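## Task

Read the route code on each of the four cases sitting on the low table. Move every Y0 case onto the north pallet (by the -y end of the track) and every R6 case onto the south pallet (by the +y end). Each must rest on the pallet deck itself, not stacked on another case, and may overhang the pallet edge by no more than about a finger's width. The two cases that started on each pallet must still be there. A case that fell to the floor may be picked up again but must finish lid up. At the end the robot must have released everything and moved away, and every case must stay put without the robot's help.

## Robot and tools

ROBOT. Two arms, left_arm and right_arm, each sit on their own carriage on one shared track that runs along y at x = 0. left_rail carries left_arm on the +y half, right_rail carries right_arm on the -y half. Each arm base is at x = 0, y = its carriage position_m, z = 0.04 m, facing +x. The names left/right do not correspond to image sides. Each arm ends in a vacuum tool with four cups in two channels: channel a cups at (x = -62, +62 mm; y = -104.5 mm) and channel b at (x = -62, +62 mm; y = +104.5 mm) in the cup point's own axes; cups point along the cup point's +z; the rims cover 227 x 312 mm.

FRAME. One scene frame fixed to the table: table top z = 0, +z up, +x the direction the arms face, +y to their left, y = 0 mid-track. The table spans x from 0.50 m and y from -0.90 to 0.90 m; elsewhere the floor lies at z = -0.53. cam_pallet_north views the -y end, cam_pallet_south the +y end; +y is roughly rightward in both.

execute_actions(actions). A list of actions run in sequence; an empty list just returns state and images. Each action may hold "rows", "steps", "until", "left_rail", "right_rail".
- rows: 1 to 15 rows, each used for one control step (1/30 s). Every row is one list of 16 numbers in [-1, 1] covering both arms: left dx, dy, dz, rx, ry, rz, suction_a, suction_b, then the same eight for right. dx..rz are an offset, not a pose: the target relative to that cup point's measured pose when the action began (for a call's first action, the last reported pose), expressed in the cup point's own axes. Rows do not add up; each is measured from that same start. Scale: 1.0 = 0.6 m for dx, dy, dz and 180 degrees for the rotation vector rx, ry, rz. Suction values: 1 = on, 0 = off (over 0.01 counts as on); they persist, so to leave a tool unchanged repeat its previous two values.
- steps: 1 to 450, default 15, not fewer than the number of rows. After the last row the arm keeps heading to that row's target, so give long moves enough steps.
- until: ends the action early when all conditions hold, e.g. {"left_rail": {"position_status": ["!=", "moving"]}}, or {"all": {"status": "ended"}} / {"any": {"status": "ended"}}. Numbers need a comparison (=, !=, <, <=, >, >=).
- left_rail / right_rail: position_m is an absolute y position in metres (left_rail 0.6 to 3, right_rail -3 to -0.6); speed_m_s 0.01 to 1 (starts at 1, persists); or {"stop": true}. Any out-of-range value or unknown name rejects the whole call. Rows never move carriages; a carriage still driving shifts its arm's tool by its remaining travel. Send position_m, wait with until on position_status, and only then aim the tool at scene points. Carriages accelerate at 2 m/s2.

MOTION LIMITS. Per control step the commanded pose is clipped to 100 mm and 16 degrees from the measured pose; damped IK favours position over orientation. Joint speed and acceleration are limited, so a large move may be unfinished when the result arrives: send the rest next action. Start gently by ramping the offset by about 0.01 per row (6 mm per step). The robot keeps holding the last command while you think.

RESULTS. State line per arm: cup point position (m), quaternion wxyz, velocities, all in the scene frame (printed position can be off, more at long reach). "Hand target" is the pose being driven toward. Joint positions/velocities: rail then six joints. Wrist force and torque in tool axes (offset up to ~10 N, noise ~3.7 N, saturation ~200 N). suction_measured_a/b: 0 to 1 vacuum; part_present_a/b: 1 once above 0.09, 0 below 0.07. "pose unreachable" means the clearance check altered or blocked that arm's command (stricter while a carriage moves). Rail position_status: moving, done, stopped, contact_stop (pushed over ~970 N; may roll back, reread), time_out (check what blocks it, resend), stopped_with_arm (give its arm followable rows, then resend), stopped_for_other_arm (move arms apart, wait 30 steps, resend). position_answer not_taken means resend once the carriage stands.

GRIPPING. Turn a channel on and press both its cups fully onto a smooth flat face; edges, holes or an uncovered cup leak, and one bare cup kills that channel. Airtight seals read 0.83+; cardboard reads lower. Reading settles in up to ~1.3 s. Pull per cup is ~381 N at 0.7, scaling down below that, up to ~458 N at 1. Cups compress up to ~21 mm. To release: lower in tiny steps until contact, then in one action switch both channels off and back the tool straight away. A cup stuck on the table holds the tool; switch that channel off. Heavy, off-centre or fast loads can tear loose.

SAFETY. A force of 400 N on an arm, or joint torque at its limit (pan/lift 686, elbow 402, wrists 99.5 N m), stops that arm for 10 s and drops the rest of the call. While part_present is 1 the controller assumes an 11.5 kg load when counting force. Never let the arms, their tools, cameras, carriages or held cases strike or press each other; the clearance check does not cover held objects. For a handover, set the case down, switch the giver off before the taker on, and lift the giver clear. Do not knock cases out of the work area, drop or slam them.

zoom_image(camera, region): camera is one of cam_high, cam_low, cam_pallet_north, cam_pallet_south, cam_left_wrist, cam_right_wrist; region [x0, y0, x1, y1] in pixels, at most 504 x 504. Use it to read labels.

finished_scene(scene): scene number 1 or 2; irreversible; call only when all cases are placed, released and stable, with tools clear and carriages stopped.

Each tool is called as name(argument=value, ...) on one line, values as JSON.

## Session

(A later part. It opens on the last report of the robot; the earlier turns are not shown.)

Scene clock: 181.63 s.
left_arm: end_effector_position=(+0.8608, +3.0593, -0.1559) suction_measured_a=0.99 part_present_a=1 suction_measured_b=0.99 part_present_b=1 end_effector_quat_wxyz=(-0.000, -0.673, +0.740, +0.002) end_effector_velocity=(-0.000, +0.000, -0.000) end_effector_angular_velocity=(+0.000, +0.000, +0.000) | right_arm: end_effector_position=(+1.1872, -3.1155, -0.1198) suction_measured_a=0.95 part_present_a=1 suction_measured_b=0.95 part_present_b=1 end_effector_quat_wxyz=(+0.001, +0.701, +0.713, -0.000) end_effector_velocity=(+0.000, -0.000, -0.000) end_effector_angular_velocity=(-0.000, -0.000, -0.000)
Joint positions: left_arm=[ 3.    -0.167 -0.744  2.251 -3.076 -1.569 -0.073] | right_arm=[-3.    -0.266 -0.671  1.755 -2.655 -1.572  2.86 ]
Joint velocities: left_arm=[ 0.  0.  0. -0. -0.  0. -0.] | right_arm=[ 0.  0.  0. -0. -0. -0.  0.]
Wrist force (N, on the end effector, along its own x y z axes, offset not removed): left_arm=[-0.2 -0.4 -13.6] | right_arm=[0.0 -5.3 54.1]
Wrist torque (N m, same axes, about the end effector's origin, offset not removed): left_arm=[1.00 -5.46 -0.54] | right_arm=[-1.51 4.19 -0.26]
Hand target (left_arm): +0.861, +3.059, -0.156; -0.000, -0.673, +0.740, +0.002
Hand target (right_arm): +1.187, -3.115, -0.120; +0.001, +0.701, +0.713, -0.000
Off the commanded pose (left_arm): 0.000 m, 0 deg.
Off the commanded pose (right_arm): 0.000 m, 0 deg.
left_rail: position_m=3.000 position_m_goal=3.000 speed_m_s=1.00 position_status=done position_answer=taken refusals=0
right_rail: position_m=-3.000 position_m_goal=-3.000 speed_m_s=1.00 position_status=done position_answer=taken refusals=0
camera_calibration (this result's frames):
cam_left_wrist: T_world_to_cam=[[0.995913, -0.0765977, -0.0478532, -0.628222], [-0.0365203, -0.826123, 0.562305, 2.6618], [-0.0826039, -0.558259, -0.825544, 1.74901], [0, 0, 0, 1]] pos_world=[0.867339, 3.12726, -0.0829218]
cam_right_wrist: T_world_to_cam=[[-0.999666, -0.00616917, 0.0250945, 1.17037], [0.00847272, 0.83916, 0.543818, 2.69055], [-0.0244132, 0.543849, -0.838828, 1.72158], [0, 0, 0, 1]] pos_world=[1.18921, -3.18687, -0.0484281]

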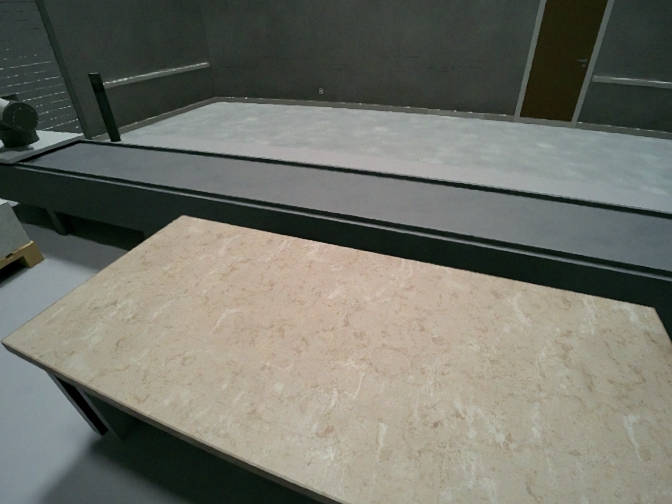

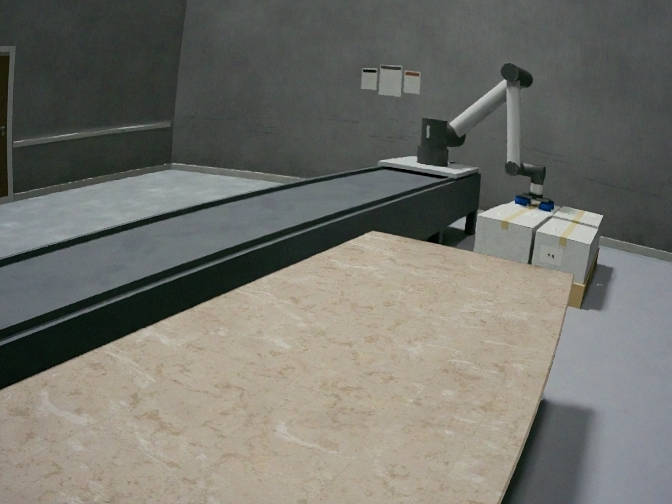

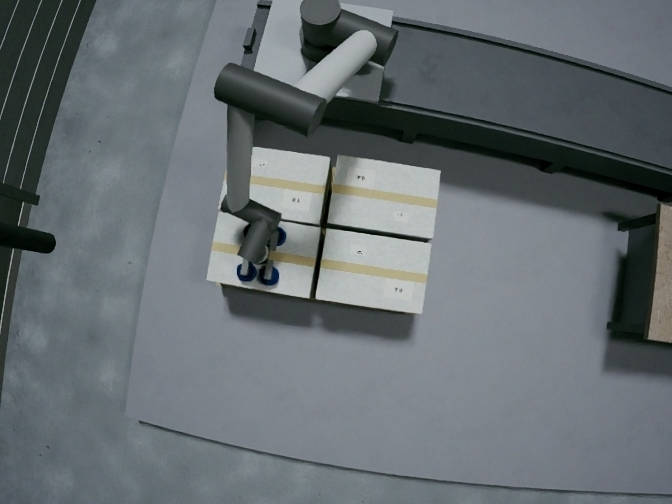

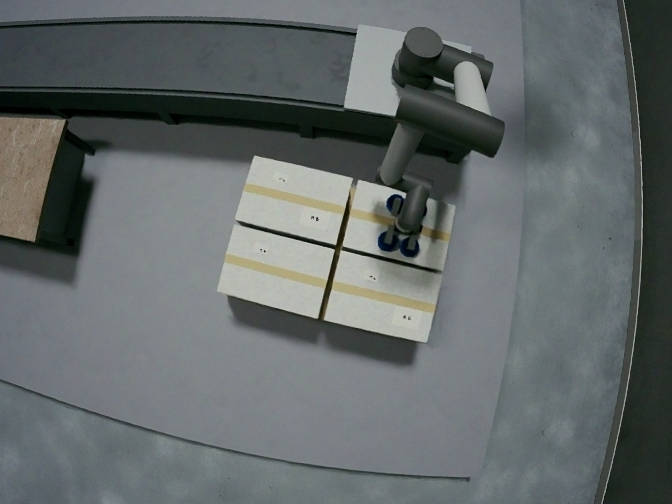

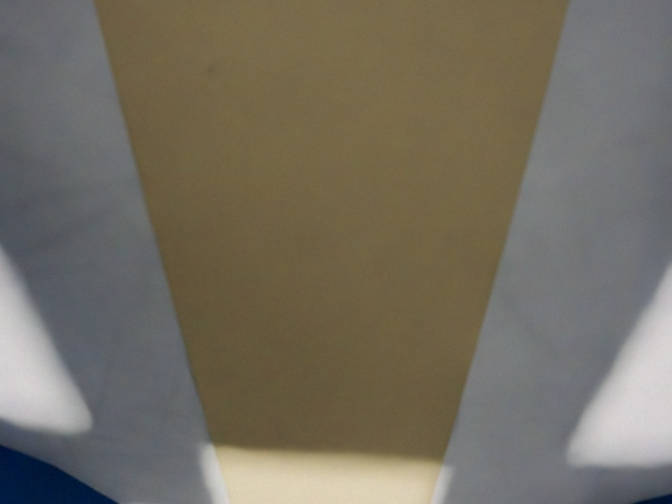

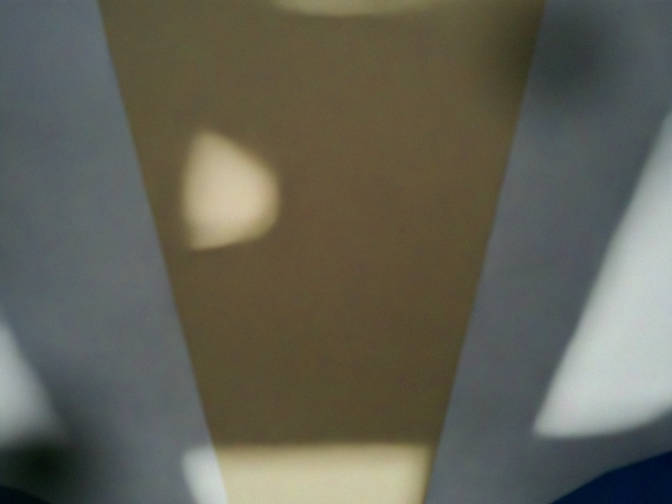

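execute_actions(actions=[{"rows": [[0,0,0.0026,0,0,0,1,1, 0,0,0.0026,0,0,0,1,1]], "steps": 1}])

Scene clock: 184.23 s.
left_arm: end_effector_position=(+0.8608, +3.0593, -0.1560) suction_measured_a=0.99 part_present_a=1 suction_measured_b=0.99 part_present_b=1 end_effector_quat_wxyz=(-0.000, -0.673, +0.740, +0.002) end_effector_velocity=(-0.000, +0.000, -0.002) end_effector_angular_velocity=(-0.000, -0.000, -0.000) | right_arm: end_effector_position=(+1.1872, -3.1155, -0.1199) suction_measured_a=0.95 part_present_a=1 suction_measured_b=0.95 part_present_b=1 end_effector_quat_wxyz=(+0.001, +0.701, +0.713, -0.000) end_effector_velocity=(-0.000, +0.000, -0.002) end_effector_angular_velocity=(+0.000, +0.000, -0.000)
Joint positions: left_arm=[ 3.    -0.167 -0.744  2.251 -3.076 -1.569 -0.073] | right_arm=[-3.    -0.266 -0.671  1.755 -2.656 -1.572  2.86 ]
Joint velocities: left_arm=[ 0.    -0.     0.003 -0.    -0.002 -0.     0.   ] | right_arm=[ 0.    -0.     0.002 -0.    -0.002 -0.     0.   ]
Wrist force (N, on the end effector, along its own x y z axes, offset not removed): left_arm=[0.4 -2.0 -8.2] | right_arm=[3.8 -2.4 51.5]
Wrist torque (N m, same axes, about the end effector's origin, offset not removed): left_arm=[0.87 -5.58 -0.39] | right_arm=[-1.27 3.82 -0.39]
Hand target (left_arm): +0.861, +3.059, -0.158; -0.000, -0.673, +0.740, +0.002
Hand target (right_arm): +1.187, -3.115, -0.121; +0.001, +0.701, +0.713, -0.000
Off the commanded pose (left_arm): 0.002 m, 0 deg.
Off the commanded pose (right_arm): 0.002 m, 0 deg.
left_rail: position_m=3.000 position_m_goal=3.000 speed_m_s=1.00 position_status=done position_answer=taken refusals=0
right_rail: position_m=-3.000 position_m_goal=-3.000 speed_m_s=1.00 position_status=done position_answer=taken refusals=0
camera_calibration (this result's frames):
cam_left_wrist: T_world_to_cam=[[0.995913, -0.0765975, -0.0478552, -0.628223], [-0.0365191, -0.826124, 0.562304, 2.66182], [-0.0826054, -0.558259, -0.825544, 1.74898], [0, 0, 0, 1]] pos_world=[0.867338, 3.12726, -0.0829618]
cam_right_wrist: T_world_to_cam=[[-0.999666, -0.00616877, 0.0250966, 1.17037], [0.00847424, 0.83916, 0.543819, 2.69057], [-0.0244148, 0.54385, -0.838827, 1.72156], [0, 0, 0, 1]] pos_world=[1.18921, -3.18687, -0.0484661]

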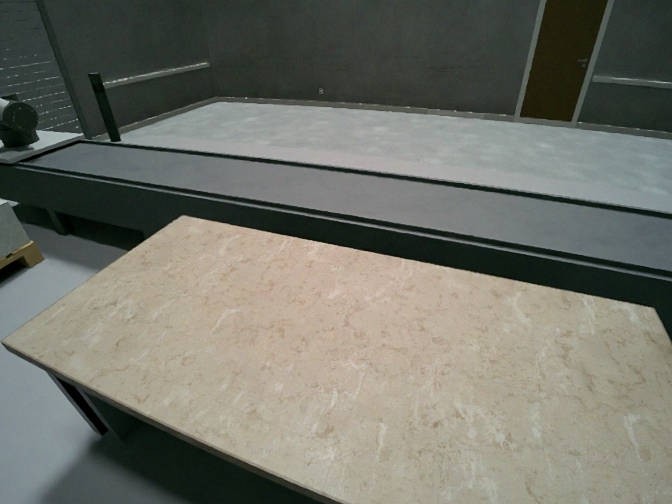

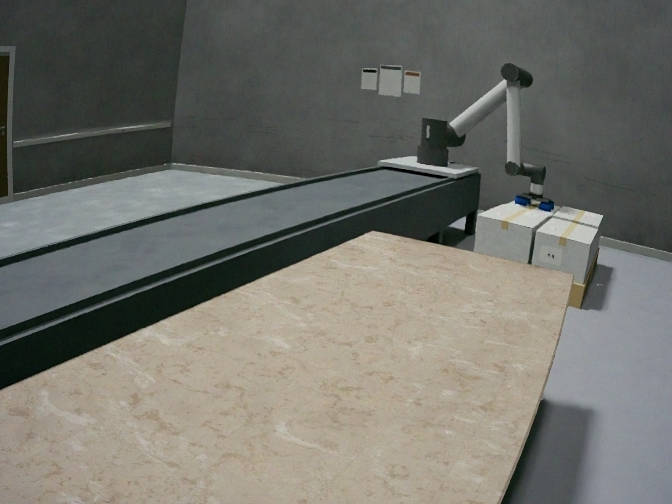

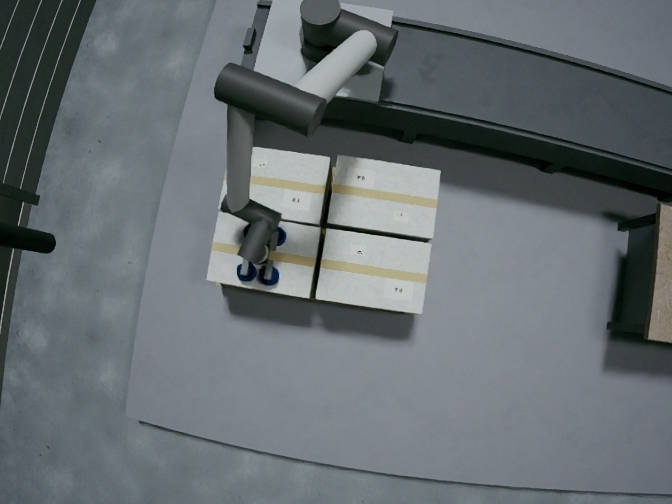

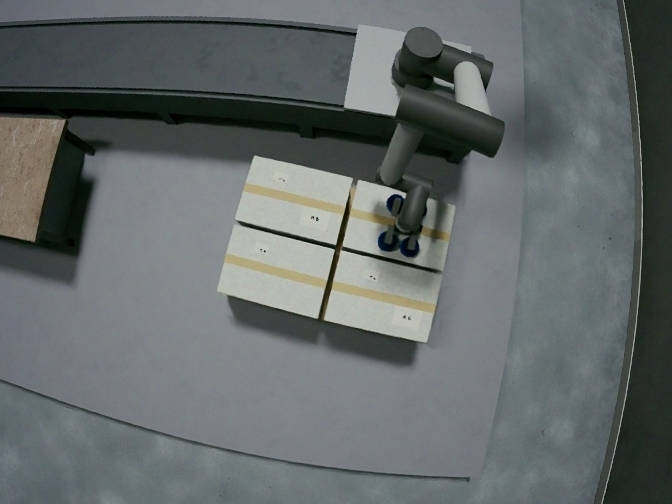

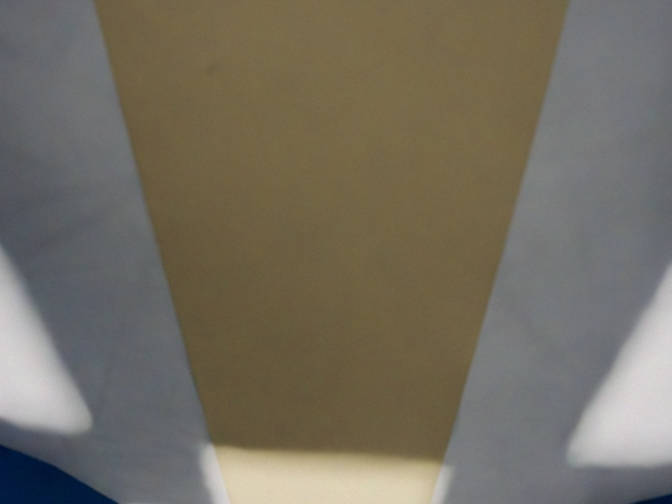

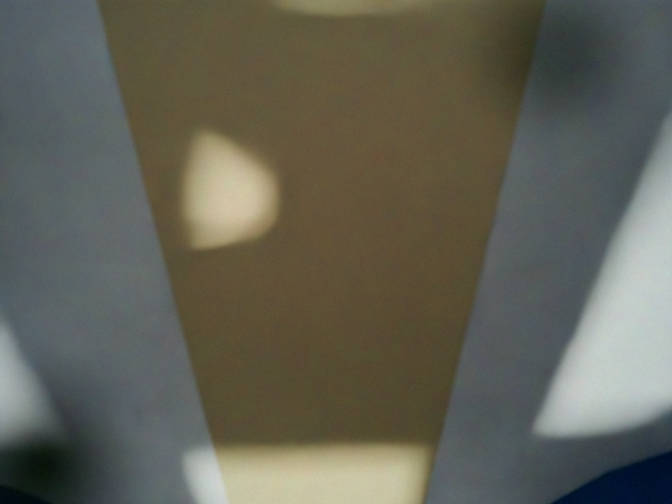

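Checking force after the step.

execute_actions(actions=[])

Scene clock: 184.63 s.
left_arm: end_effector_position=(+0.8608, +3.0593, -0.1574) suction_measured_a=0.99 part_present_a=1 suction_measured_b=0.99 part_present_b=1 end_effector_quat_wxyz=(-0.000, -0.673, +0.740, +0.002) end_effector_velocity=(+0.000, -0.000, -0.001) end_effector_angular_velocity=(-0.000, -0.000, +0.000) | right_arm: end_effector_position=(+1.1872, -3.1155, -0.1213) suction_measured_a=0.95 part_present_a=1 suction_measured_b=0.95 part_present_b=1 end_effector_quat_wxyz=(+0.001, +0.701, +0.713, -0.000) end_effector_velocity=(+0.000, -0.000, -0.001) end_effector_angular_velocity=(+0.000, +0.000, -0.000)
Joint positions: left_arm=[ 3.    -0.167 -0.742  2.251 -3.077 -1.569 -0.073] | right_arm=[-3.    -0.266 -0.669  1.754 -2.657 -1.572  2.86 ]
Joint velocities: left_arm=[ 0.     0.     0.001 -0.    -0.001 -0.    -0.   ] | right_arm=[ 0.    -0.     0.001 -0.    -0.     0.     0.   ]
Wrist force (N, on the end effector, along its own x y z axes, offset not removed): left_arm=[-3.9 0.8 -12.3] | right_arm=[-1.5 -3.7 53.8]
Wrist torque (N m, same axes, about the end effector's origin, offset not removed): left_arm=[1.25 -4.98 -0.51] | right_arm=[-1.52 4.27 -0.30]
Hand target (left_arm): +0.861, +3.059, -0.158; -0.000, -0.673, +0.740, +0.002
Hand target (right_arm): +1.187, -3.115, -0.121; +0.001, +0.701, +0.713, -0.000
Off the commanded pose (left_arm): 0.000 m, 0 deg.
Off the commanded pose (right_arm): 0.000 m, 0 deg.
left_rail: position_m=3.000 position_m_goal=3.000 speed_m_s=1.00 position_status=done position_answer=taken refusals=0
right_rail: position_m=-3.000 position_m_goal=-3.000 speed_m_s=1.00 position_status=done position_answer=taken refusals=0
camera_calibration (this result's frames):
cam_left_wrist: T_world_to_cam=[[0.995913, -0.0765974, -0.0478633, -0.628291], [-0.0365145, -0.826124, 0.562304, 2.66264], [-0.0826121, -0.558258, -0.825544, 1.74778], [0, 0, 0, 1]] pos_world=[0.867335, 3.12726, -0.0844103]
cam_right_wrist: T_world_to_cam=[[-0.999666, -0.00616914, 0.025103, 1.1704], [0.00847743, 0.839159, 0.54382, 2.69136], [-0.0244203, 0.543851, -0.838826, 1.72035], [0, 0, 0, 1]] pos_world=[1.18921, -3.18687, -0.0499218]

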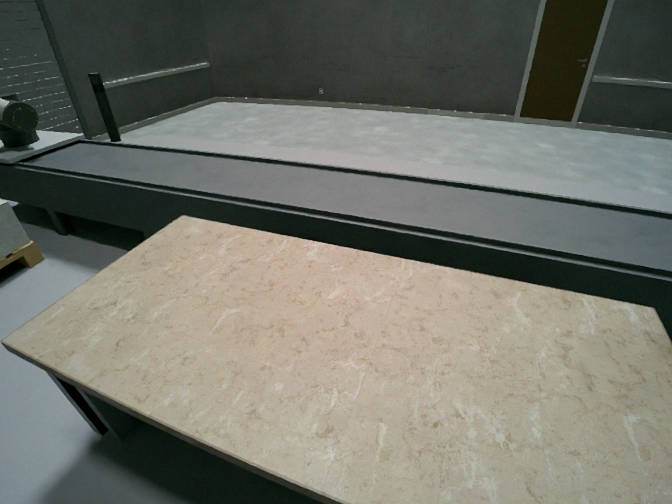

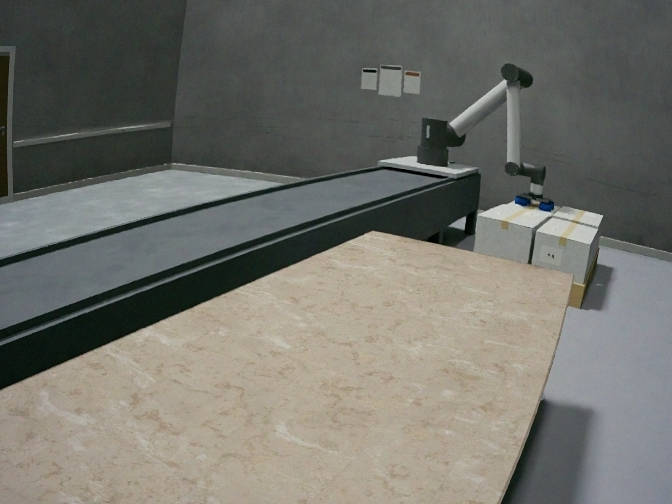

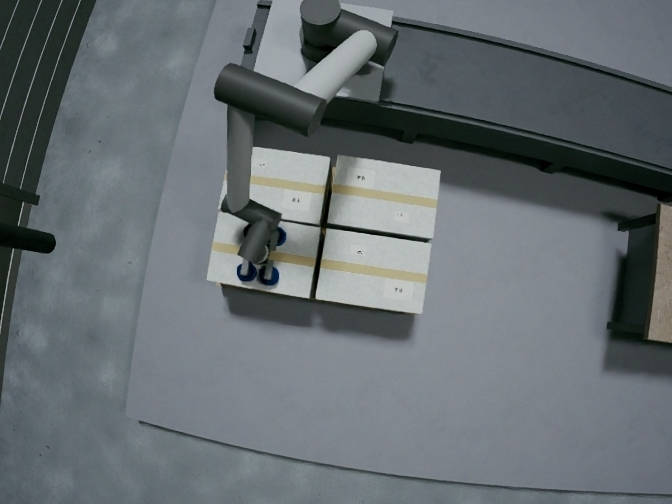

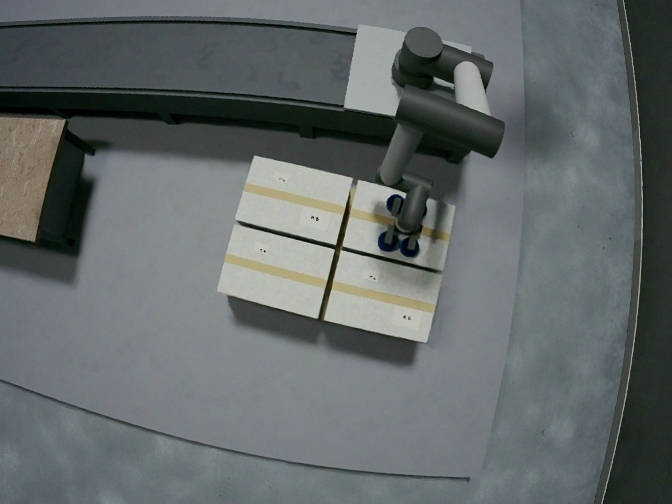

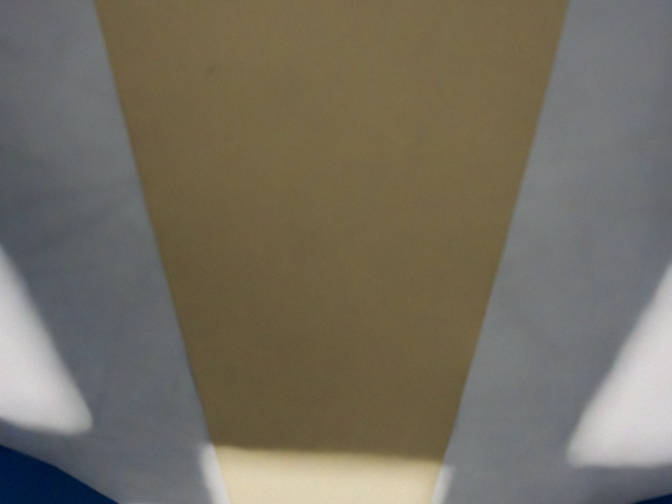

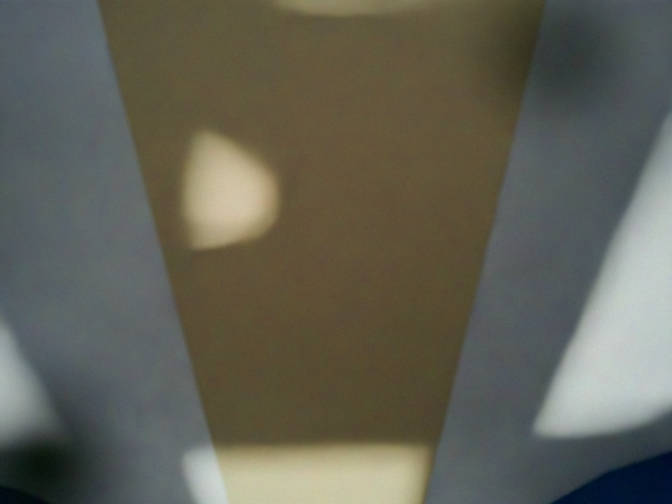

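execute_actions(actions=[{"rows": [[0,0,0.0027,0,0,0,1,1, 0,0,0.0027,0,0,0,1,1]], "steps": 1}])

Scene clock: 185.07 s.
left_arm: end_effector_position=(+0.8608, +3.0593, -0.1575) suction_measured_a=0.99 part_present_a=1 suction_measured_b=0.99 part_present_b=1 end_effector_quat_wxyz=(-0.000, -0.673, +0.740, +0.002) end_effector_velocity=(-0.000, +0.000, -0.002) end_effector_angular_velocity=(-0.000, -0.000, +0.000) | right_arm: end_effector_position=(+1.1872, -3.1155, -0.1214) suction_measured_a=0.95 part_present_a=1 suction_measured_b=0.95 part_present_b=1 end_effector_quat_wxyz=(+0.001, +0.701, +0.713, -0.000) end_effector_velocity=(+0.000, -0.000, -0.002) end_effector_angular_velocity=(-0.000, -0.000, -0.000)
Joint positions: left_arm=[ 3.    -0.167 -0.742  2.251 -3.077 -1.569 -0.073] | right_arm=[-3.    -0.266 -0.669  1.754 -2.657 -1.572  2.86 ]
Joint velocities: left_arm=[ 0.     0.     0.003 -0.001 -0.002 -0.    -0.   ] | right_arm=[ 0.    -0.     0.002 -0.    -0.002  0.     0.   ]
Wrist force (N, on the end effector, along its own x y z axes, offset not removed): left_arm=[-0.4 -1.3 -12.2] | right_arm=[1.3 -1.7 54.1]
Wrist torque (N m, same axes, about the end effector's origin, offset not removed): left_arm=[0.97 -5.38 -0.51] | right_arm=[-1.13 3.81 -0.28]
Hand target (left_arm): +0.861, +3.059, -0.159; -0.000, -0.673, +0.740, +0.002
Hand target (right_arm): +1.187, -3.115, -0.123; +0.001, +0.701, +0.713, -0.000
Off the commanded pose (left_arm): 0.002 m, 0 deg.
Off the commanded pose (right_arm): 0.002 m, 0 deg.
left_rail: position_m=3.000 position_m_goal=3.000 speed_m_s=1.00 position_status=done position_answer=taken refusals=0
right_rail: position_m=-3.000 position_m_goal=-3.000 speed_m_s=1.00 position_status=done position_answer=taken refusals=0
camera_calibration (this result's frames):
cam_left_wrist: T_world_to_cam=[[0.995913, -0.0765975, -0.0478614, -0.628295], [-0.0365156, -0.826124, 0.562304, 2.66268], [-0.0826105, -0.558258, -0.825545, 1.74772], [0, 0, 0, 1]] pos_world=[0.867336, 3.12726, -0.0844852]
cam_right_wrist: T_world_to_cam=[[-0.999666, -0.00616872, 0.0250987, 1.17041], [0.00847542, 0.83916, 0.543819, 2.6914], [-0.0244165, 0.54385, -0.838827, 1.72028], [0, 0, 0, 1]] pos_world=[1.18921, -3.18687, -0.0499933]

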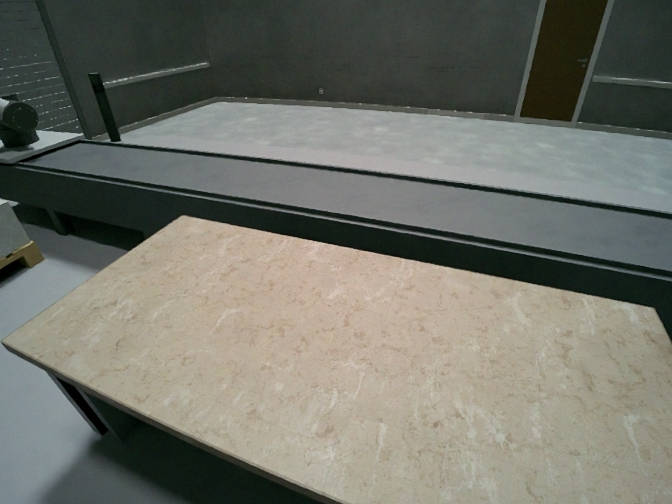

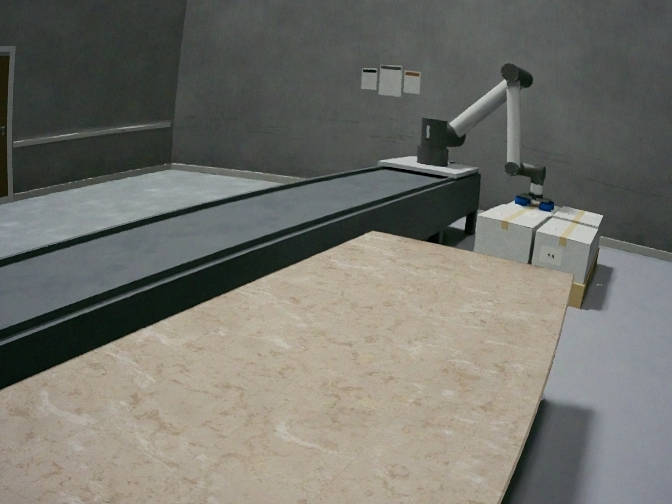

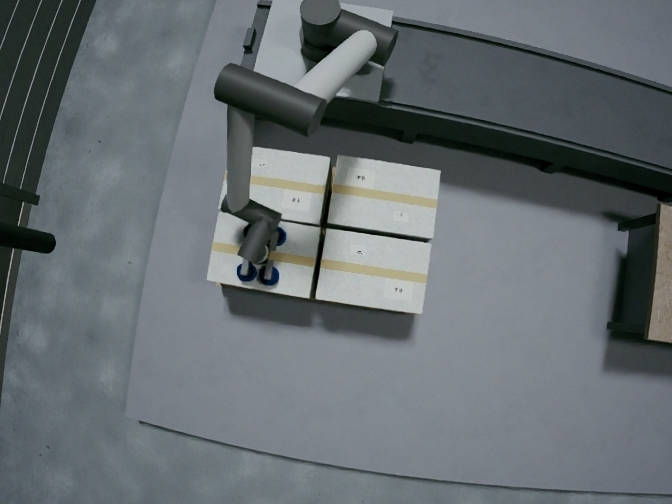

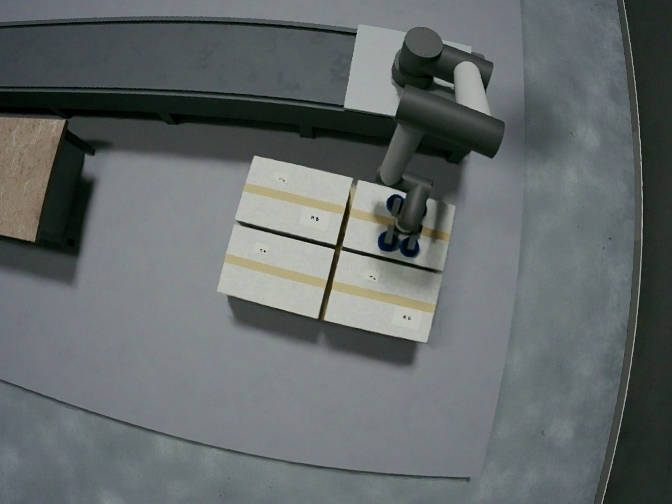

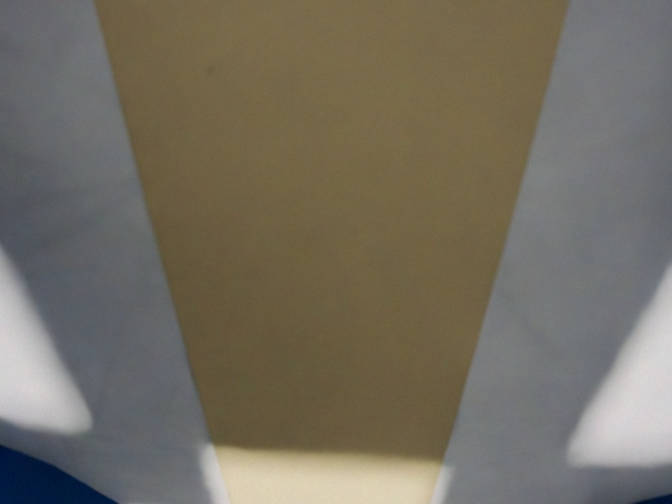

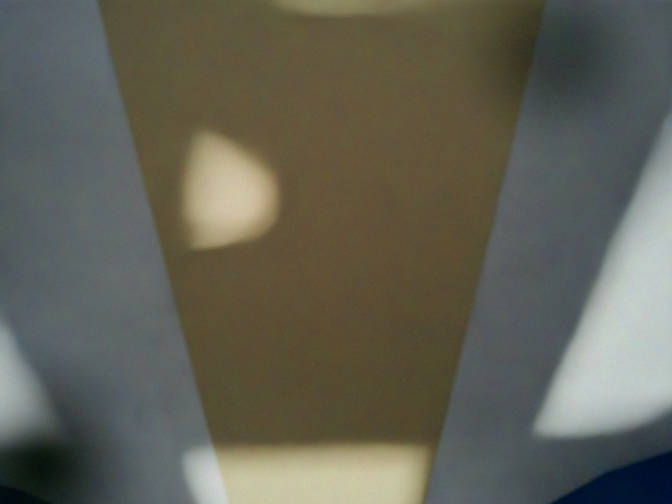

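Checking force after the step.

execute_actions(actions=[])

Scene clock: 185.50 s.
left_arm: end_effector_position=(+0.8608, +3.0593, -0.1590) suction_measured_a=0.99 part_present_a=1 suction_measured_b=0.99 part_present_b=1 end_effector_quat_wxyz=(-0.000, -0.673, +0.740, +0.002) end_effector_velocity=(+0.000, -0.000, -0.000) end_effector_angular_velocity=(-0.000, -0.000, +0.000) | right_arm: end_effector_position=(+1.1872, -3.1155, -0.1229) suction_measured_a=0.95 part_present_a=1 suction_measured_b=0.95 part_present_b=1 end_effector_quat_wxyz=(+0.001, +0.701, +0.713, -0.000) end_effector_velocity=(+0.000, -0.000, -0.000) end_effector_angular_velocity=(-0.000, -0.000, -0.000)
Joint positions: left_arm=[ 3.    -0.167 -0.739  2.25  -3.079 -1.569 -0.073] | right_arm=[-3.    -0.266 -0.668  1.754 -2.658 -1.572  2.86 ]
Joint velocities: left_arm=[ 0.     0.     0.001 -0.    -0.001 -0.    -0.   ] | right_arm=[ 0. -0.  0. -0. -0.  0.  0.]
Wrist force (N, on the end effector, along its own x y z axes, offset not removed): left_arm=[1.5 -0.4 -13.0] | right_arm=[2.6 -2.6 52.2]
Wrist torque (N m, same axes, about the end effector's origin, offset not removed): left_arm=[1.04 -5.63 -0.49] | right_arm=[-1.24 3.83 -0.37]
Hand target (left_arm): +0.861, +3.059, -0.159; -0.000, -0.673, +0.740, +0.002
Hand target (right_arm): +1.187, -3.115, -0.123; +0.001, +0.701, +0.713, -0.000
Off the commanded pose (left_arm): 0.000 m, 0 deg.
Off the commanded pose (right_arm): 0.000 m, 0 deg.
left_rail: position_m=3.000 position_m_goal=3.000 speed_m_s=1.00 position_status=done position_answer=taken refusals=0
right_rail: position_m=-3.000 position_m_goal=-3.000 speed_m_s=1.00 position_status=done position_answer=taken refusals=0
camera_calibration (this result's frames):
cam_left_wrist: T_world_to_cam=[[0.995912, -0.0765974, -0.0478726, -0.628363], [-0.0365095, -0.826125, 0.562303, 2.66351], [-0.0826197, -0.558256, -0.825545, 1.74649], [0, 0, 0, 1]] pos_world=[0.867332, 3.12726, -0.0859735]
cam_right_wrist: T_world_to_cam=[[-0.999666, -0.00616908, 0.0251094, 1.17044], [0.00848101, 0.839158, 0.543821, 2.6922], [-0.0244256, 0.543853, -0.838825, 1.71904], [0, 0, 0, 1]] pos_world=[1.18921, -3.18687, -0.0514892]

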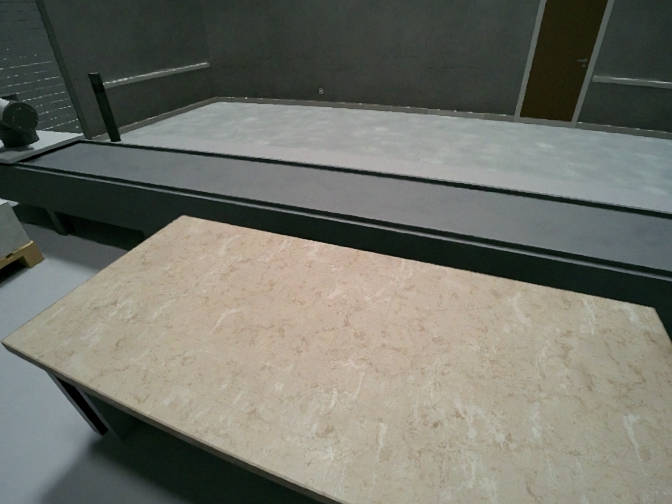

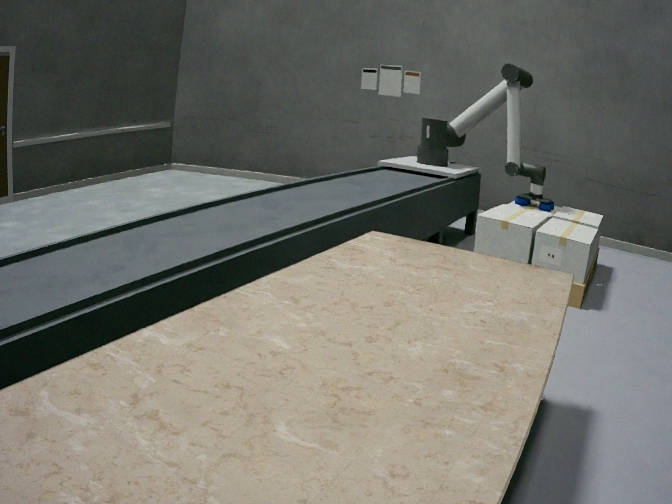

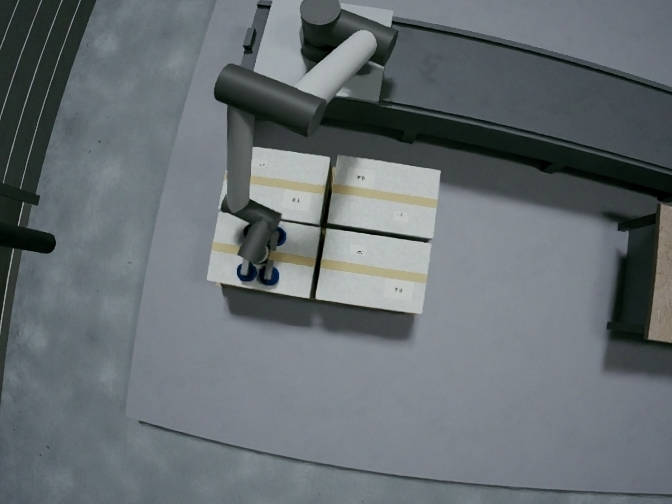

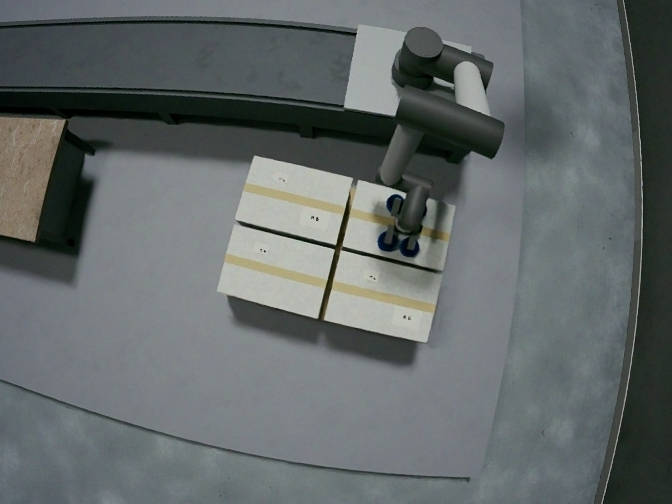

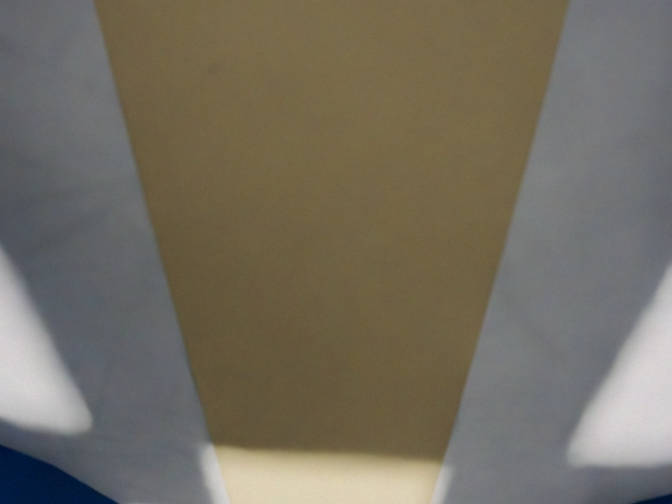

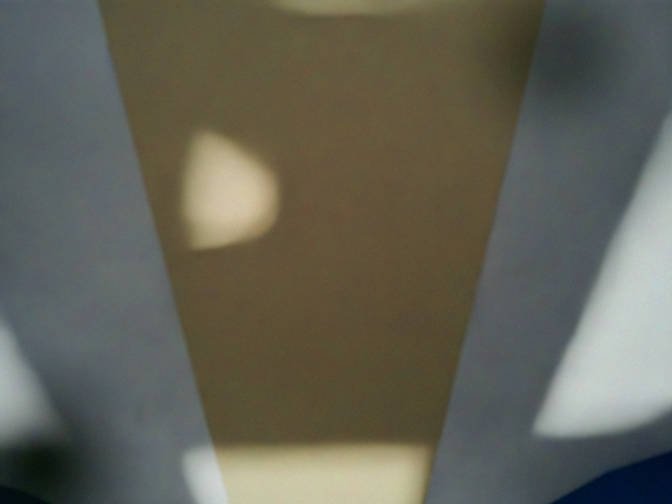

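execute_actions(actions=[{"rows": [[0,0,0.0027,0,0,0,1,1, 0,0,0.0027,0,0,0,1,1]], "steps": 1}])

Scene clock: 186.23 s.
left_arm: end_effector_position=(+0.8608, +3.0593, -0.1591) suction_measured_a=0.99 part_present_a=1 suction_measured_b=0.99 part_present_b=1 end_effector_quat_wxyz=(-0.000, -0.673, +0.740, +0.002) end_effector_velocity=(-0.000, +0.000, -0.002) end_effector_angular_velocity=(-0.000, -0.000, +0.000) | right_arm: end_effector_position=(+1.1872, -3.1155, -0.1229) suction_measured_a=0.95 part_present_a=1 suction_measured_b=0.95 part_present_b=1 end_effector_quat_wxyz=(+0.001, +0.701, +0.713, -0.000) end_effector_velocity=(+0.000, -0.000, -0.002) end_effector_angular_velocity=(-0.000, -0.000, -0.000)
Joint positions: left_arm=[ 3.    -0.167 -0.739  2.25  -3.079 -1.569 -0.073] | right_arm=[-3.    -0.266 -0.668  1.754 -2.658 -1.572  2.86 ]
Joint velocities: left_arm=[ 0.     0.     0.003 -0.001 -0.002 -0.    -0.   ] | right_arm=[ 0.     0.     0.002 -0.    -0.002 -0.     0.   ]
Wrist force (N, on the end effector, along its own x y z axes, offset not removed): left_arm=[1.6 -3.6 -13.6] | right_arm=[-1.5 -5.4 51.8]
Wrist torque (N m, same axes, about the end effector's origin, offset not removed): left_arm=[0.66 -5.65 -0.54] | right_arm=[-1.71 4.26 -0.38]
Hand target (left_arm): +0.861, +3.059, -0.161; -0.000, -0.673, +0.740, +0.002
Hand target (right_arm): +1.187, -3.115, -0.124; +0.001, +0.701, +0.713, -0.000
Off the commanded pose (left_arm): 0.002 m, 0 deg.
Off the commanded pose (right_arm): 0.002 m, 0 deg.
left_rail: position_m=3.000 position_m_goal=3.000 speed_m_s=1.00 position_status=done position_answer=taken refusals=0
right_rail: position_m=-3.000 position_m_goal=-3.000 speed_m_s=1.00 position_status=done position_answer=taken refusals=0
camera_calibration (this result's frames):
cam_left_wrist: T_world_to_cam=[[0.995912, -0.0765974, -0.0478725, -0.628366], [-0.0365095, -0.826125, 0.562303, 2.66355], [-0.0826195, -0.558256, -0.825545, 1.74644], [0, 0, 0, 1]] pos_world=[0.867332, 3.12726, -0.086036]
cam_right_wrist: T_world_to_cam=[[-0.999666, -0.0061689, 0.0251078, 1.17045], [0.00848031, 0.839158, 0.543821, 2.69224], [-0.0244242, 0.543852, -0.838826, 1.71899], [0, 0, 0, 1]] pos_world=[1.18921, -3.18687, -0.0515497]

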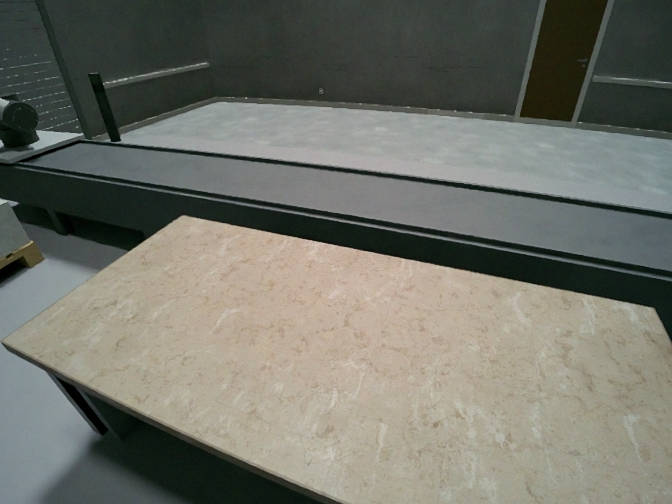

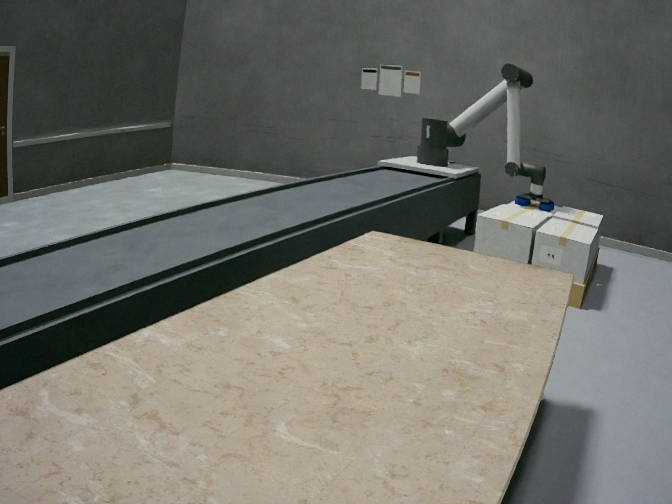

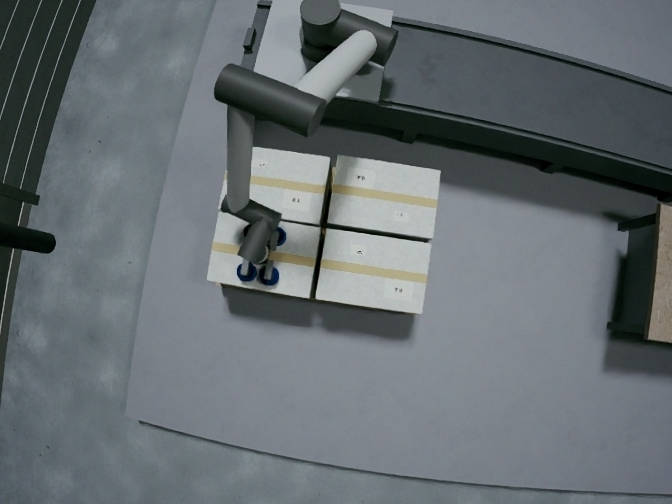

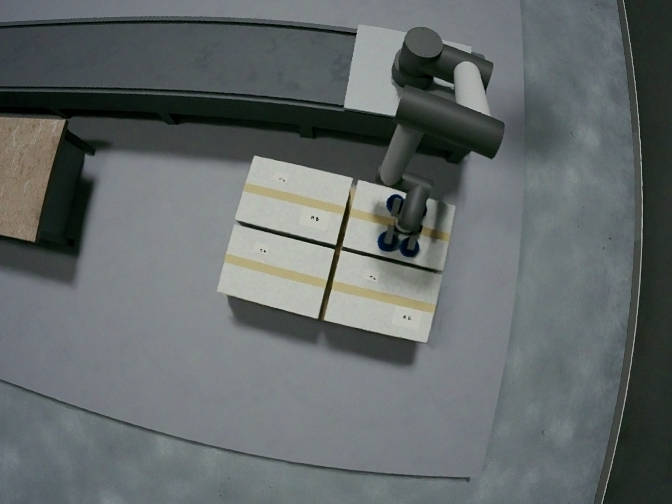

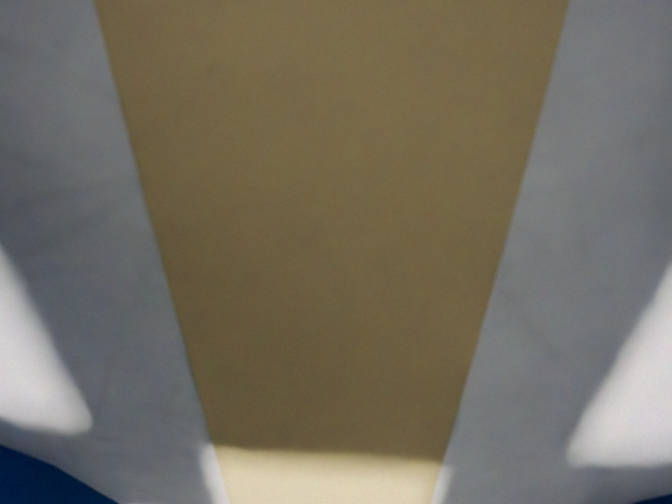

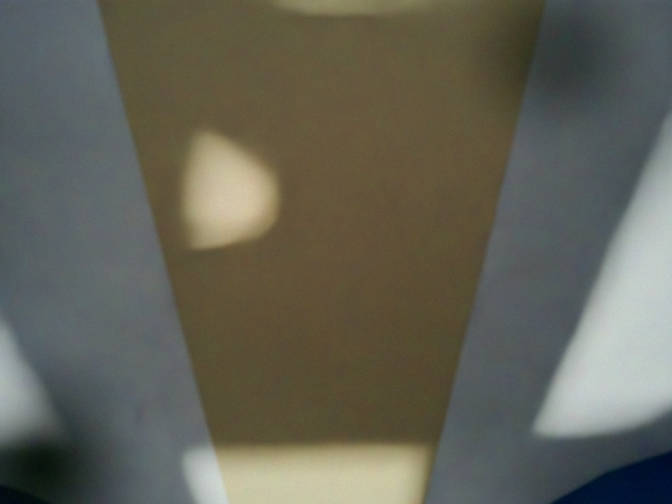

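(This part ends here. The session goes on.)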